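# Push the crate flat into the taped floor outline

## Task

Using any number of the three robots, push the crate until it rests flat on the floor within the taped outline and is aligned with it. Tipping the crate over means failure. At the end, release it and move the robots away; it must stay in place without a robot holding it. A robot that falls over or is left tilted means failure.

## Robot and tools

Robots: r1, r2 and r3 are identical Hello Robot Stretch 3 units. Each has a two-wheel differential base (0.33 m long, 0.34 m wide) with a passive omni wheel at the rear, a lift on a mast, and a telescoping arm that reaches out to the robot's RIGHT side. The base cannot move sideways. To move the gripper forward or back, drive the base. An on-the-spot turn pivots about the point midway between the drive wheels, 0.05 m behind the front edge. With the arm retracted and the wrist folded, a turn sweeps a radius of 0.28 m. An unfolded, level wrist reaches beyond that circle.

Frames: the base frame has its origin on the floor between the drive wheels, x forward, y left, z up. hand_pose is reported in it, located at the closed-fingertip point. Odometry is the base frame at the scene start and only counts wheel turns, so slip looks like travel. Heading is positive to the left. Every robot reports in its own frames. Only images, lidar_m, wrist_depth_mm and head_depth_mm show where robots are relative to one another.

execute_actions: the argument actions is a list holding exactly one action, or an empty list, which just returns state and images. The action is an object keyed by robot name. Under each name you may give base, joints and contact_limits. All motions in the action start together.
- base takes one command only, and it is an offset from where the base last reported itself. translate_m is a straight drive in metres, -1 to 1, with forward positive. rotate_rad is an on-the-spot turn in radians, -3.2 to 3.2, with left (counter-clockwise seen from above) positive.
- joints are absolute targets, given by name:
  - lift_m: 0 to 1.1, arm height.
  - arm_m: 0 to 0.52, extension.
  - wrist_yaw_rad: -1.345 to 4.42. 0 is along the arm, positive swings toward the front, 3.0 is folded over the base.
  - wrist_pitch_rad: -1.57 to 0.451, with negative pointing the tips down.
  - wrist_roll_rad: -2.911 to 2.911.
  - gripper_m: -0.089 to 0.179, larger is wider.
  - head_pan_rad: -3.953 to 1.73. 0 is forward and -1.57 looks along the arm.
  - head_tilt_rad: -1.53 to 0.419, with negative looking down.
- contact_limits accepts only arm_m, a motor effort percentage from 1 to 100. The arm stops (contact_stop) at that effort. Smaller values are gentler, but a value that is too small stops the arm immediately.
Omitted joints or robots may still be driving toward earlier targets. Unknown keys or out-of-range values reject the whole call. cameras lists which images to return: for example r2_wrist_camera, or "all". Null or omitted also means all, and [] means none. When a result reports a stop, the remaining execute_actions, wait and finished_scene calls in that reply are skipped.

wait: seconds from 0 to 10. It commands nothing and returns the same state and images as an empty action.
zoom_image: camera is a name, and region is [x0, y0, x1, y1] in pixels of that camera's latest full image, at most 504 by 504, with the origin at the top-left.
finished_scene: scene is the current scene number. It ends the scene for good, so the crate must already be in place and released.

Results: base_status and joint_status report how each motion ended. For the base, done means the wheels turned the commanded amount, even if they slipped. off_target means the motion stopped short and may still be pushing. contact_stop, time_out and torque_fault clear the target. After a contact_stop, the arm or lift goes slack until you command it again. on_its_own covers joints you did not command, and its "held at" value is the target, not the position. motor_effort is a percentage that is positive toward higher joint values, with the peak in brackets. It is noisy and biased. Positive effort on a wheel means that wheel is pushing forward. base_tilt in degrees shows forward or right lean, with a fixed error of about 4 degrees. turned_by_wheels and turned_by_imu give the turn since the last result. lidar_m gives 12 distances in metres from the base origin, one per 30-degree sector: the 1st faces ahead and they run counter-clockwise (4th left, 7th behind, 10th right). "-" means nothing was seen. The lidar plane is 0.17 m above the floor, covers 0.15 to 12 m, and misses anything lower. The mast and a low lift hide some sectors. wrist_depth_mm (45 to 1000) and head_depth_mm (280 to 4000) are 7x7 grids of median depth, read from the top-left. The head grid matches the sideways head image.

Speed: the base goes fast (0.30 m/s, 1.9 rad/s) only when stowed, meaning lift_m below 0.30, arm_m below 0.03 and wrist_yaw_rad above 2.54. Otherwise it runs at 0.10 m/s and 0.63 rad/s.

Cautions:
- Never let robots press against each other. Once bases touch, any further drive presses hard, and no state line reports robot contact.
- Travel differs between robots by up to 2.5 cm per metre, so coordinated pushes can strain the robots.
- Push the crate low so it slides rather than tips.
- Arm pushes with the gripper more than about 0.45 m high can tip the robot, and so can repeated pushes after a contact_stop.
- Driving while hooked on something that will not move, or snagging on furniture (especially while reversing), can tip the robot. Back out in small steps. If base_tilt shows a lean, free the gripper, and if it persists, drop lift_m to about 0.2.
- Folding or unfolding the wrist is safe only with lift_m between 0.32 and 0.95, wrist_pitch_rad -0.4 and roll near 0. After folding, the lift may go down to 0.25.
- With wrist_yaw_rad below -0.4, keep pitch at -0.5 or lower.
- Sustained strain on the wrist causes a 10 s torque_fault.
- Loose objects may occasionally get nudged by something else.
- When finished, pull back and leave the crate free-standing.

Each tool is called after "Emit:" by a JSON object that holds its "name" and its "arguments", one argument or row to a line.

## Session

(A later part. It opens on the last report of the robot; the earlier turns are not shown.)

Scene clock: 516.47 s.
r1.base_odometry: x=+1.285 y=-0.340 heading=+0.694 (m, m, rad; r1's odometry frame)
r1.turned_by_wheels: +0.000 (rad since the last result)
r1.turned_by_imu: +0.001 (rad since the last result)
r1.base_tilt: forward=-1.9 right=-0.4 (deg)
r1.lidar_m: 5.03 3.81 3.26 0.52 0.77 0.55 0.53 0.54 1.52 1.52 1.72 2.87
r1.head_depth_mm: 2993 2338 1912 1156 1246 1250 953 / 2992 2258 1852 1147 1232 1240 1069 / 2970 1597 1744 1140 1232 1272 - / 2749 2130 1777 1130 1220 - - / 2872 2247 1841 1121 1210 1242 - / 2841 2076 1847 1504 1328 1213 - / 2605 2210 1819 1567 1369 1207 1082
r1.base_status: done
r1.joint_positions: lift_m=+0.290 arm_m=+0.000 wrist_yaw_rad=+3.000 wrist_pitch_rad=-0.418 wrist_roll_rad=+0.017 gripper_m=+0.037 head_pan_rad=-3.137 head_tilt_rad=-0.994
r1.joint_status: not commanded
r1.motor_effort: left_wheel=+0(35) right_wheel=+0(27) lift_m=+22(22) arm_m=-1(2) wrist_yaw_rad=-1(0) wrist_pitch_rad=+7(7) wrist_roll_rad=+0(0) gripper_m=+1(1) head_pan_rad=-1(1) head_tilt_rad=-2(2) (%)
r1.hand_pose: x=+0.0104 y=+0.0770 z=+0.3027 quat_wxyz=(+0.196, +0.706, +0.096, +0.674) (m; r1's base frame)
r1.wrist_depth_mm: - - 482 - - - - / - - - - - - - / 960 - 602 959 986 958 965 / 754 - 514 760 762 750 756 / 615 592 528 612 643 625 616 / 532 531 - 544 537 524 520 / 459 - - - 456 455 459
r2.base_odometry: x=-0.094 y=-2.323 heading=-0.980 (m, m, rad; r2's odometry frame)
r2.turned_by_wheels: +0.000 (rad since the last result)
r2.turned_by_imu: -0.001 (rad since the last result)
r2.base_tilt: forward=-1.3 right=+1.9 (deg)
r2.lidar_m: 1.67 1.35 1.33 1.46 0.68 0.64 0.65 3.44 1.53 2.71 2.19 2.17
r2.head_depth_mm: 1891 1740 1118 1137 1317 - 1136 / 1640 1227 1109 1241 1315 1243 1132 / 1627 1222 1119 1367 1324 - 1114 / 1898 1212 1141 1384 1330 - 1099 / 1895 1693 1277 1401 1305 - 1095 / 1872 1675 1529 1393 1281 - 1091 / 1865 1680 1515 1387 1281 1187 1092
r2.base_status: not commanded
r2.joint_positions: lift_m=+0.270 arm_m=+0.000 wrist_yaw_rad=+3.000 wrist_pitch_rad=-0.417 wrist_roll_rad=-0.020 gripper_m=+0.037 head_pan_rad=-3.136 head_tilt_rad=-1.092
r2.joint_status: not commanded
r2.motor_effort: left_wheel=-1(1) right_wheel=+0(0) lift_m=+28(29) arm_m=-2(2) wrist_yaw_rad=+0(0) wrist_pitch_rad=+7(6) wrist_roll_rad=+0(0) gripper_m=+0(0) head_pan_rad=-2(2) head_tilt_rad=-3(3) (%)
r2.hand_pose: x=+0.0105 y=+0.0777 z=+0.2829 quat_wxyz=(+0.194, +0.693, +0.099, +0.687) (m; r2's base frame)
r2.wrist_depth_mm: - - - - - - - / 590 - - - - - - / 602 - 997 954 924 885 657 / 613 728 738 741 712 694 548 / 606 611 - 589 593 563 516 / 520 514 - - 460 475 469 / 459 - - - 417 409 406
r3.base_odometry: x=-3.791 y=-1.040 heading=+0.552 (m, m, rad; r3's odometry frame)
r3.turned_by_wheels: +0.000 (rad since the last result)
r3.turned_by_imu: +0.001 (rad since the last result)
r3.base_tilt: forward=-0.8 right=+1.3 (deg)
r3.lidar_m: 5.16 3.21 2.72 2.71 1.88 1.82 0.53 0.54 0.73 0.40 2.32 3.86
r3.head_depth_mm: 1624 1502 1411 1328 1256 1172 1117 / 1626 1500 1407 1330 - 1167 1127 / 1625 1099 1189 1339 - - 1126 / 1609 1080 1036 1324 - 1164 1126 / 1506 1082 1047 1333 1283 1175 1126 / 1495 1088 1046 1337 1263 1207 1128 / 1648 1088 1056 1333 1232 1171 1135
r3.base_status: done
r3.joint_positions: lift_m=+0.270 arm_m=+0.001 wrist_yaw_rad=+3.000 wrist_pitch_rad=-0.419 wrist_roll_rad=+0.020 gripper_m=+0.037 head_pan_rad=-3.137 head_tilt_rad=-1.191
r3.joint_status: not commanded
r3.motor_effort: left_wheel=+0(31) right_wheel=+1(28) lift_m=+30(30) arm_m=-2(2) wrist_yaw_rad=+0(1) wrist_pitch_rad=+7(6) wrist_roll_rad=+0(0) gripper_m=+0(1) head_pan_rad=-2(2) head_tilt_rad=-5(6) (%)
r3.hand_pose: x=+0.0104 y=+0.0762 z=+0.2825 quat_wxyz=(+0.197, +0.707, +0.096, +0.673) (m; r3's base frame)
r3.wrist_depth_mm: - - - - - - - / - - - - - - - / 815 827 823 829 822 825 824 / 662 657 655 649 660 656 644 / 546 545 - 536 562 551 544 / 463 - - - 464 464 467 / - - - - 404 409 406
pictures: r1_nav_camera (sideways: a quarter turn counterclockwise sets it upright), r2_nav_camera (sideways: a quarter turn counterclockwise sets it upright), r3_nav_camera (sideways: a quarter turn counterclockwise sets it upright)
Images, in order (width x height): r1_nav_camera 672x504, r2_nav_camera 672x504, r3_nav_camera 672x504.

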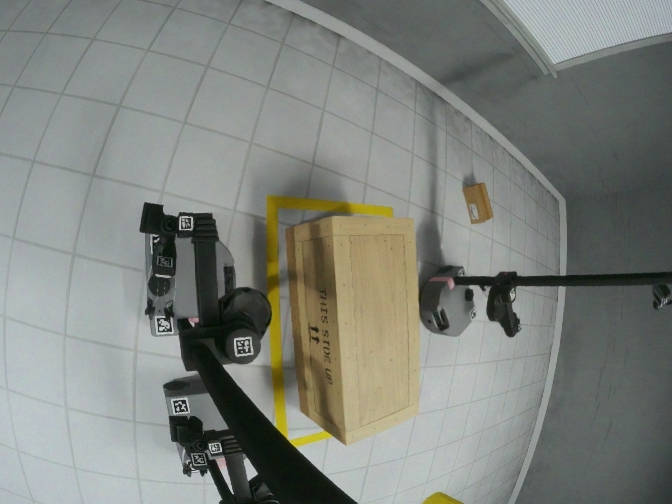

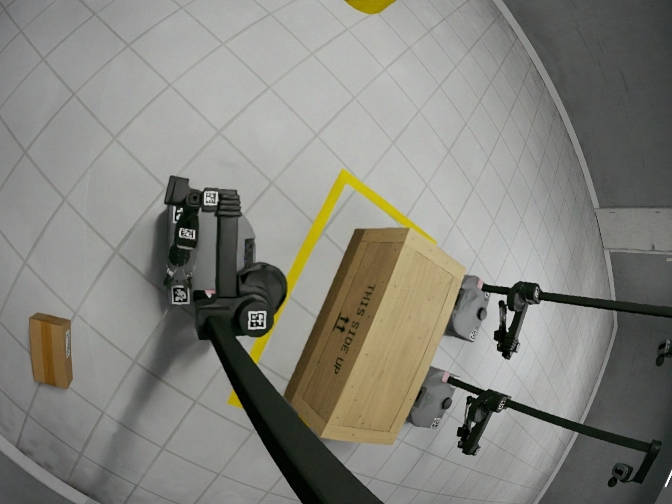

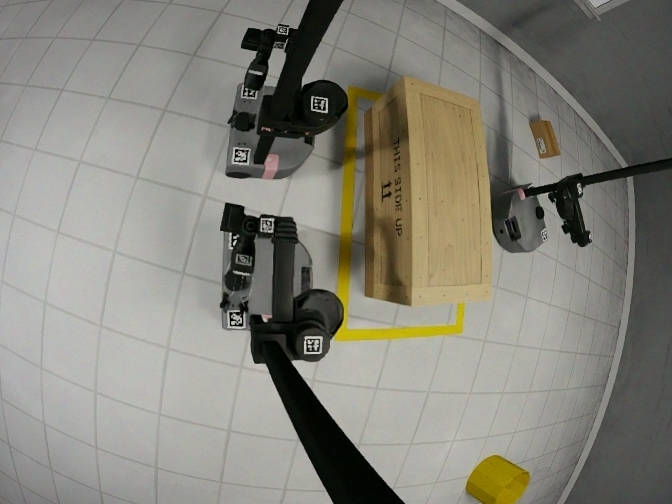

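Emit:
{"name": "execute_actions", "arguments": {
  "actions": [
    {"r2":{"base":{"translate_m":-0.39}}}
  ],
  "cameras": []
}}

Scene clock: 524.53 s.
r1.base_odometry: x=+1.285 y=-0.340 heading=+0.694 (m, m, rad; r1's odometry frame)
r1.turned_by_wheels: +0.000 (rad since the last result)
r1.turned_by_imu: +0.002 (rad since the last result)
r1.base_tilt: forward=-2.0 right=-0.5 (deg)
r1.lidar_m: 5.05 3.79 3.24 0.52 0.77 0.55 0.53 0.54 1.52 1.52 1.72 2.88
r1.head_depth_mm: 3013 2320 1855 1146 1247 1260 949 / 2629 2166 1247 1140 1233 1239 1071 / 2921 2310 1571 1133 1227 1283 - / 2907 2282 1872 1122 1219 - - / 2874 2237 1872 1123 1212 1237 - / 2838 2099 1839 1510 1320 1218 - / 2627 2202 1828 1563 1372 1203 1082
r1.base_status: not commanded
r1.joint_positions: lift_m=+0.290 arm_m=+0.000 wrist_yaw_rad=+3.000 wrist_pitch_rad=-0.418 wrist_roll_rad=+0.017 gripper_m=+0.037 head_pan_rad=-3.137 head_tilt_rad=-0.994
r1.joint_status: not commanded
r1.motor_effort: left_wheel=+0(0) right_wheel=+1(0) lift_m=+22(21) arm_m=-2(2) wrist_yaw_rad=+0(0) wrist_pitch_rad=+7(7) wrist_roll_rad=+0(0) gripper_m=+0(0) head_pan_rad=+0(0) head_tilt_rad=-3(3) (%)
r1.hand_pose: x=+0.0104 y=+0.0770 z=+0.3027 quat_wxyz=(+0.196, +0.706, +0.096, +0.674) (m; r1's base frame)
r1.wrist_depth_mm: - - 482 - - - - / - - - - - - - / 921 - 595 932 983 955 954 / 761 - 501 784 755 774 753 / 617 594 549 604 659 614 629 / 522 519 - 537 534 526 521 / 459 - - - 447 451 455
r2.base_odometry: x=-0.311 y=-2.000 heading=-0.980 (m, m, rad; r2's odometry frame)
r2.turned_by_wheels: +0.000 (rad since the last result)
r2.turned_by_imu: -0.001 (rad since the last result)
r2.base_tilt: forward=-1.1 right=+1.9 (deg)
r2.lidar_m: 1.96 1.59 1.57 0.45 0.30 0.28 0.29 0.36 1.40 1.39 2.50 2.47
r2.head_depth_mm: 1950 1676 1570 1018 936 - 1132 / 1929 1466 1426 1012 930 1067 1130 / 1125 1456 1417 1006 945 - 1111 / 1912 1710 1524 1001 952 - 1098 / 1882 1694 1525 1009 1145 - 1097 / 1880 1684 1521 1396 1292 - 1092 / 1854 1670 1503 1382 1277 1189 1089
r2.base_status: done
r2.joint_positions: lift_m=+0.270 arm_m=+0.000 wrist_yaw_rad=+3.000 wrist_pitch_rad=-0.417 wrist_roll_rad=-0.020 gripper_m=+0.037 head_pan_rad=-3.136 head_tilt_rad=-1.092
r2.joint_status: not commanded
r2.motor_effort: left_wheel=-1(12) right_wheel=+0(5) lift_m=+28(29) arm_m=-2(2) wrist_yaw_rad=+0(0) wrist_pitch_rad=+6(7) wrist_roll_rad=+0(0) gripper_m=-1(0) head_pan_rad=-1(2) head_tilt_rad=-4(4) (%)
r2.hand_pose: x=+0.0105 y=+0.0777 z=+0.2829 quat_wxyz=(+0.194, +0.693, +0.099, +0.687) (m; r2's base frame)
r2.wrist_depth_mm: 338 - 508 - - - - / 269 - 544 - - - - / 276 325 583 948 909 886 868 / 282 344 632 727 715 696 669 / 286 366 - 582 589 557 549 / 293 367 - - 460 471 468 / 285 - - - 419 411 406
r3.base_odometry: x=-3.791 y=-1.040 heading=+0.552 (m, m, rad; r3's odometry frame)
r3.turned_by_wheels: +0.000 (rad since the last result)
r3.turned_by_imu: +0.000 (rad since the last result)
r3.base_tilt: forward=-0.7 right=+1.2 (deg)
r3.lidar_m: 5.18 3.20 2.72 2.71 1.88 1.82 0.53 0.54 0.73 0.40 2.33 3.86
r3.head_depth_mm: 1633 1505 1402 1324 1261 1172 1123 / 1637 1520 1417 1328 - 1172 1120 / 1635 1101 1186 1349 - - 1131 / 1431 1080 1041 1322 - 1165 1135 / 1130 1077 1038 1327 1289 1174 1138 / 1231 1085 1044 1336 1272 1204 1136 / 1655 1086 1049 1338 1245 1174 1137
r3.base_status: not commanded
r3.joint_positions: lift_m=+0.270 arm_m=+0.001 wrist_yaw_rad=+3.000 wrist_pitch_rad=-0.419 wrist_roll_rad=+0.020 gripper_m=+0.037 head_pan_rad=-3.137 head_tilt_rad=-1.191
r3.joint_status: not commanded
r3.motor_effort: left_wheel=+0(0) right_wheel=+2(1) lift_m=+31(31) arm_m=-2(1) wrist_yaw_rad=+0(0) wrist_pitch_rad=+7(6) wrist_roll_rad=+0(0) gripper_m=-1(0) head_pan_rad=-2(2) head_tilt_rad=-5(5) (%)
r3.hand_pose: x=+0.0104 y=+0.0762 z=+0.2825 quat_wxyz=(+0.197, +0.707, +0.096, +0.673) (m; r3's base frame)
r3.wrist_depth_mm: - - - - - - - / - - - - - - - / 831 824 823 825 817 833 827 / 650 651 656 658 660 655 647 / 544 544 - 550 564 541 546 / 462 - - - 462 462 463 / - - - - 404 405 409
pictures: none
No camera images: the call's "cameras" was empty. Leave "cameras" out to get every camera's image.

Emit:
{"name": "execute_actions", "arguments": {
  "actions": [
    {"r2":{"base":{"translate_m":-0.042}}}
  ],
  "cameras": []
}}

Emit:
{"name": "execute_actions", "arguments": {
  "actions": [
    {"r2":{"base":{"translate_m":0.3}}}
  ],
  "cameras": ["r1_nav_camera","r3_nav_camera"]
}}

Scene clock: 527.60 s.
r1.base_odometry: x=+1.285 y=-0.340 heading=+0.694 (m, m, rad; r1's odometry frame)
r1.turned_by_wheels: +0.000 (rad since the last result)
r1.turned_by_imu: +0.001 (rad since the last result)
r1.base_tilt: forward=-2.0 right=-0.4 (deg)
r1.lidar_m: 5.01 3.84 3.25 0.52 0.73 0.54 0.52 0.55 1.51 1.52 1.72 2.88
r1.head_depth_mm: 3029 2303 1829 1148 1180 1254 946 / 2763 2179 1209 1145 1197 1231 1079 / 2958 2297 1843 1134 1201 1286 - / 2880 2266 1873 1126 1206 - - / 2866 2243 1848 1119 1214 1237 - / 2890 2093 1839 1497 1325 1214 - / 2596 2211 1832 1567 1357 1201 1082
r1.base_status: not commanded
r1.joint_positions: lift_m=+0.290 arm_m=+0.000 wrist_yaw_rad=+3.000 wrist_pitch_rad=-0.418 wrist_roll_rad=+0.017 gripper_m=+0.037 head_pan_rad=-3.137 head_tilt_rad=-0.994
r1.joint_status: not commanded
r1.motor_effort: left_wheel=+0(1) right_wheel=+0(0) lift_m=+21(21) arm_m=-2(2) wrist_yaw_rad=-1(0) wrist_pitch_rad=+7(7) wrist_roll_rad=+0(0) gripper_m=+0(0) head_pan_rad=-1(1) head_tilt_rad=-3(2) (%)
r1.hand_pose: x=+0.0104 y=+0.0770 z=+0.3027 quat_wxyz=(+0.196, +0.706, +0.096, +0.674) (m; r1's base frame)
r1.wrist_depth_mm: - - 490 - - - - / - - - - - - - / 971 - 630 982 969 984 985 / 742 - 504 728 759 758 740 / 624 583 540 614 641 616 621 / 515 518 - 539 555 523 533 / 464 - - - 453 460 463
r2.base_odometry: x=-0.335 y=-1.965 heading=-0.981 (m, m, rad; r2's odometry frame)
r2.turned_by_wheels: +0.000 (rad since the last result)
r2.turned_by_imu: +0.006 (rad since the last result)
r2.base_tilt: forward=-1.2 right=+1.7 (deg)
r2.lidar_m: 1.99 1.61 1.59 0.40 0.28 0.27 0.27 0.36 1.40 1.38 2.52 2.50
r2.head_depth_mm: 1962 1455 1554 1019 938 - 1135 / 1909 1448 1423 1014 934 974 1127 / 1144 1462 1406 1014 944 - 1110 / 1899 1704 1546 1004 942 - 1103 / 1895 1706 1535 1023 1131 - 1094 / 1874 1686 1517 1394 1282 - 1090 / 1856 1673 1519 1385 1277 1189 1092
r2.base_status: translate_m off_target (by the wheels' count: -0.0416 of -0.0420)
r2.joint_positions: lift_m=+0.270 arm_m=+0.000 wrist_yaw_rad=+3.000 wrist_pitch_rad=-0.417 wrist_roll_rad=-0.020 gripper_m=+0.037 head_pan_rad=-3.136 head_tilt_rad=-1.092
r2.joint_status: not commanded
r2.on_its_own: left_wheel is at rest, and its effort (-74) is outside its rest range (-18 to +18); right_wheel is at rest, and its effort (-28) is outside its rest range (-18 to +18)
r2.motor_effort: left_wheel=-74(100) right_wheel=-28(55) lift_m=+29(28) arm_m=-2(2) wrist_yaw_rad=+0(1) wrist_pitch_rad=+6(6) wrist_roll_rad=+0(0) gripper_m=+0(0) head_pan_rad=-2(2) head_tilt_rad=-4(3) (%)
r2.hand_pose: x=+0.0104 y=+0.0777 z=+0.2830 quat_wxyz=(+0.194, +0.693, +0.099, +0.687) (m; r2's base frame)
r2.wrist_depth_mm: 340 - 449 - - - - / 251 - 483 - - - - / 255 298 518 899 924 897 863 / 263 319 561 719 694 694 672 / 268 342 - 587 592 564 548 / 276 345 - - 461 476 472 / 272 - - - 418 413 403
r3.base_odometry: x=-3.791 y=-1.040 heading=+0.552 (m, m, rad; r3's odometry frame)
r3.turned_by_wheels: +0.000 (rad since the last result)
r3.turned_by_imu: +0.000 (rad since the last result)
r3.base_tilt: forward=-0.7 right=+1.3 (deg)
r3.lidar_m: 5.15 3.23 2.71 2.71 1.88 1.83 0.50 0.52 0.73 0.40 2.33 3.87
r3.head_depth_mm: 1631 1509 1416 1328 1258 1171 1121 / 1616 1511 1414 1326 - 1167 1128 / 1632 1099 1114 1335 - - 1132 / 1414 1082 1031 1309 - 1165 1129 / 1037 1083 1036 1315 1286 1169 1123 / 1285 1089 1041 1325 1264 1205 1130 / 1630 1092 1049 1331 1240 1173 1138
r3.base_status: not commanded
r3.joint_positions: lift_m=+0.270 arm_m=+0.001 wrist_yaw_rad=+3.000 wrist_pitch_rad=-0.419 wrist_roll_rad=+0.020 gripper_m=+0.037 head_pan_rad=-3.137 head_tilt_rad=-1.191
r3.joint_status: not commanded
r3.motor_effort: left_wheel=+0(1) right_wheel=+1(1) lift_m=+31(31) arm_m=-1(2) wrist_yaw_rad=+0(0) wrist_pitch_rad=+6(7) wrist_roll_rad=+0(0) gripper_m=-1(0) head_pan_rad=-2(2) head_tilt_rad=-5(5) (%)
r3.hand_pose: x=+0.0104 y=+0.0762 z=+0.2825 quat_wxyz=(+0.197, +0.707, +0.096, +0.673) (m; r3's base frame)
r3.wrist_depth_mm: - - - - - - - / - - - - - - - / 824 824 823 827 829 836 830 / 654 651 644 656 651 655 654 / 547 548 - 541 562 541 541 / 462 - - - 463 464 462 / - - - - 402 404 406
pictures: none
No camera images: the call's "cameras" was empty. Leave "cameras" out to get every camera's image.

Scene clock: 530.43 s.
r1.base_odometry: x=+1.285 y=-0.340 heading=+0.694 (m, m, rad; r1's odometry frame)
r1.turned_by_wheels: +0.000 (rad since the last result)
r1.turned_by_imu: +0.001 (rad since the last result)
r1.base_tilt: forward=-2.0 right=-0.5 (deg)
r1.lidar_m: 5.04 3.84 3.24 0.52 0.73 0.54 0.52 0.55 1.52 1.51 1.72 2.87
r1.head_depth_mm: 2977 2349 1911 1155 1186 1260 950 / 2968 2198 1796 1138 1189 1238 1078 / 2722 1349 1659 1132 1195 1267 - / 2918 2253 1780 1130 1208 - - / 2864 2241 1853 1123 1211 1235 - / 2817 2105 1841 1506 1323 1218 - / 2605 2189 1815 1563 1360 1204 1083
r1.base_status: not commanded
r1.joint_positions: lift_m=+0.290 arm_m=+0.000 wrist_yaw_rad=+3.000 wrist_pitch_rad=-0.418 wrist_roll_rad=+0.017 gripper_m=+0.037 head_pan_rad=-3.137 head_tilt_rad=-0.994
r1.joint_status: not commanded
r1.motor_effort: left_wheel=+0(1) right_wheel=+0(0) lift_m=+22(21) arm_m=-2(1) wrist_yaw_rad=+0(1) wrist_pitch_rad=+7(7) wrist_roll_rad=+0(0) gripper_m=-1(1) head_pan_rad=+0(1) head_tilt_rad=-3(1) (%)
r1.hand_pose: x=+0.0104 y=+0.0770 z=+0.3027 quat_wxyz=(+0.196, +0.706, +0.096, +0.674) (m; r1's base frame)
r1.wrist_depth_mm: - - 479 - - - - / - - - - - - - / 948 - 606 954 954 958 983 / 729 - 504 758 750 735 751 / 608 589 540 604 648 616 620 / 530 516 - 540 532 535 526 / 468 - - - 446 451 453
r2.base_odometry: x=-0.168 y=-2.214 heading=-0.981 (m, m, rad; r2's odometry frame)
r2.turned_by_wheels: +0.000 (rad since the last result)
r2.turned_by_imu: +0.000 (rad since the last result)
r2.base_tilt: forward=-1.2 right=+1.7 (deg)
r2.lidar_m: 1.75 1.43 1.41 1.55 0.56 0.53 0.55 3.33 1.48 2.83 2.29 2.26
r2.head_depth_mm: 1435 1729 1117 1034 1270 - 1133 / 1589 1532 1113 1054 1288 1235 1126 / 1602 1534 1102 1145 1323 - 1108 / 1912 1695 1097 1288 1329 - 1096 / 1891 1695 1140 1377 1299 - 1093 / 1880 1678 1530 1395 1284 - 1086 / 1872 1666 1514 1383 1280 1190 1093
r2.base_status: done
r2.joint_positions: lift_m=+0.270 arm_m=+0.000 wrist_yaw_rad=+3.000 wrist_pitch_rad=-0.417 wrist_roll_rad=-0.020 gripper_m=+0.037 head_pan_rad=-3.136 head_tilt_rad=-1.092
r2.joint_status: not commanded
r2.motor_effort: left_wheel=-1(53) right_wheel=+0(22) lift_m=+28(29) arm_m=-2(2) wrist_yaw_rad=+0(0) wrist_pitch_rad=+6(7) wrist_roll_rad=+0(0) gripper_m=+0(1) head_pan_rad=-2(2) head_tilt_rad=-3(4) (%)
r2.hand_pose: x=+0.0104 y=+0.0777 z=+0.2830 quat_wxyz=(+0.194, +0.693, +0.099, +0.687) (m; r2's base frame)
r2.wrist_depth_mm: 477 - - - - - - / 484 - - - - - - / 493 585 991 955 931 888 856 / 504 622 742 731 712 693 652 / 513 596 - 587 591 564 553 / 502 517 - - 456 479 470 / 454 - - - 419 410 405
r3.base_odometry: x=-3.791 y=-1.040 heading=+0.552 (m, m, rad; r3's odometry frame)
r3.turned_by_wheels: +0.000 (rad since the last result)
r3.turned_by_imu: +0.000 (rad since the last result)
r3.base_tilt: forward=-0.7 right=+1.2 (deg)
r3.lidar_m: 5.13 3.22 2.71 2.72 1.88 1.83 0.50 0.52 0.73 0.40 2.32 3.87
r3.head_depth_mm: 1623 1505 1402 1327 1254 1170 1126 / 1617 1510 1407 1333 - 1176 1125 / 1626 1106 1115 1331 - - 1125 / 1592 1079 1030 1312 - 1168 1128 / 1467 1085 1035 1322 1276 1170 1131 / 1459 1088 1039 1332 1271 1210 1131 / 1652 1092 1047 1341 1234 1174 1135
r3.base_status: not commanded
r3.joint_positions: lift_m=+0.270 arm_m=+0.001 wrist_yaw_rad=+3.000 wrist_pitch_rad=-0.419 wrist_roll_rad=+0.020 gripper_m=+0.037 head_pan_rad=-3.137 head_tilt_rad=-1.191
r3.joint_status: not commanded
r3.motor_effort: left_wheel=+0(1) right_wheel=+1(1) lift_m=+31(31) arm_m=-1(2) wrist_yaw_rad=+0(0) wrist_pitch_rad=+7(7) wrist_roll_rad=+0(0) gripper_m=+0(0) head_pan_rad=-3(2) head_tilt_rad=-6(6) (%)
r3.hand_pose: x=+0.0104 y=+0.0762 z=+0.2825 quat_wxyz=(+0.197, +0.707, +0.096, +0.673) (m; r3's base frame)
r3.wrist_depth_mm: - - - - - - - / - - - - - - - / 830 826 817 829 828 819 826 / 661 662 658 652 661 663 654 / 548 542 - 540 561 538 544 / 464 - - - 461 462 463 / - - - - 408 408 409
pictures: r1_nav_camera (sideways: a quarter turn counterclockwise sets it upright), r3_nav_camera (sideways: a quarter turn counterclockwise sets it upright)
Images, in order (width x height): r1_nav_camera 672x504, r3_nav_camera 672x504.

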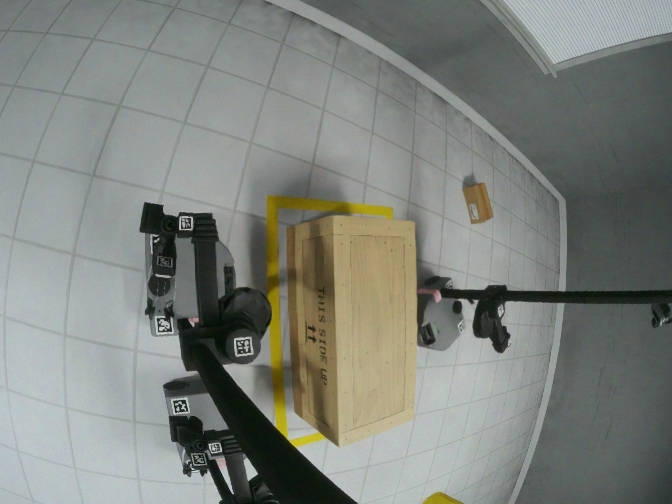

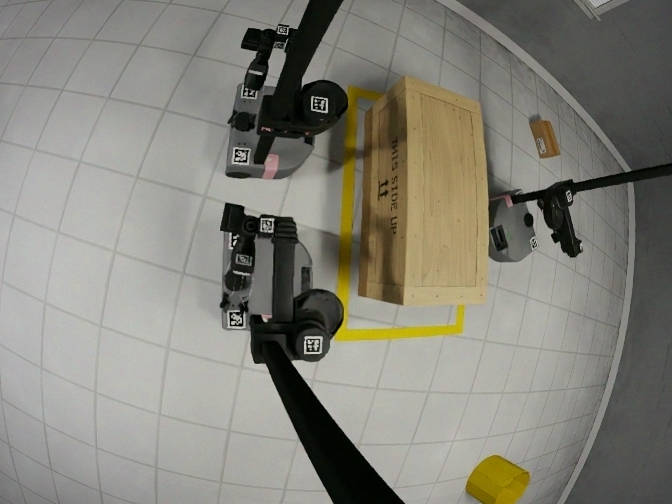

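Parallel and inside.

Emit:
{"name": "finished_scene", "arguments": {
  "scene": 1
}}

The scene is finished: the task was done.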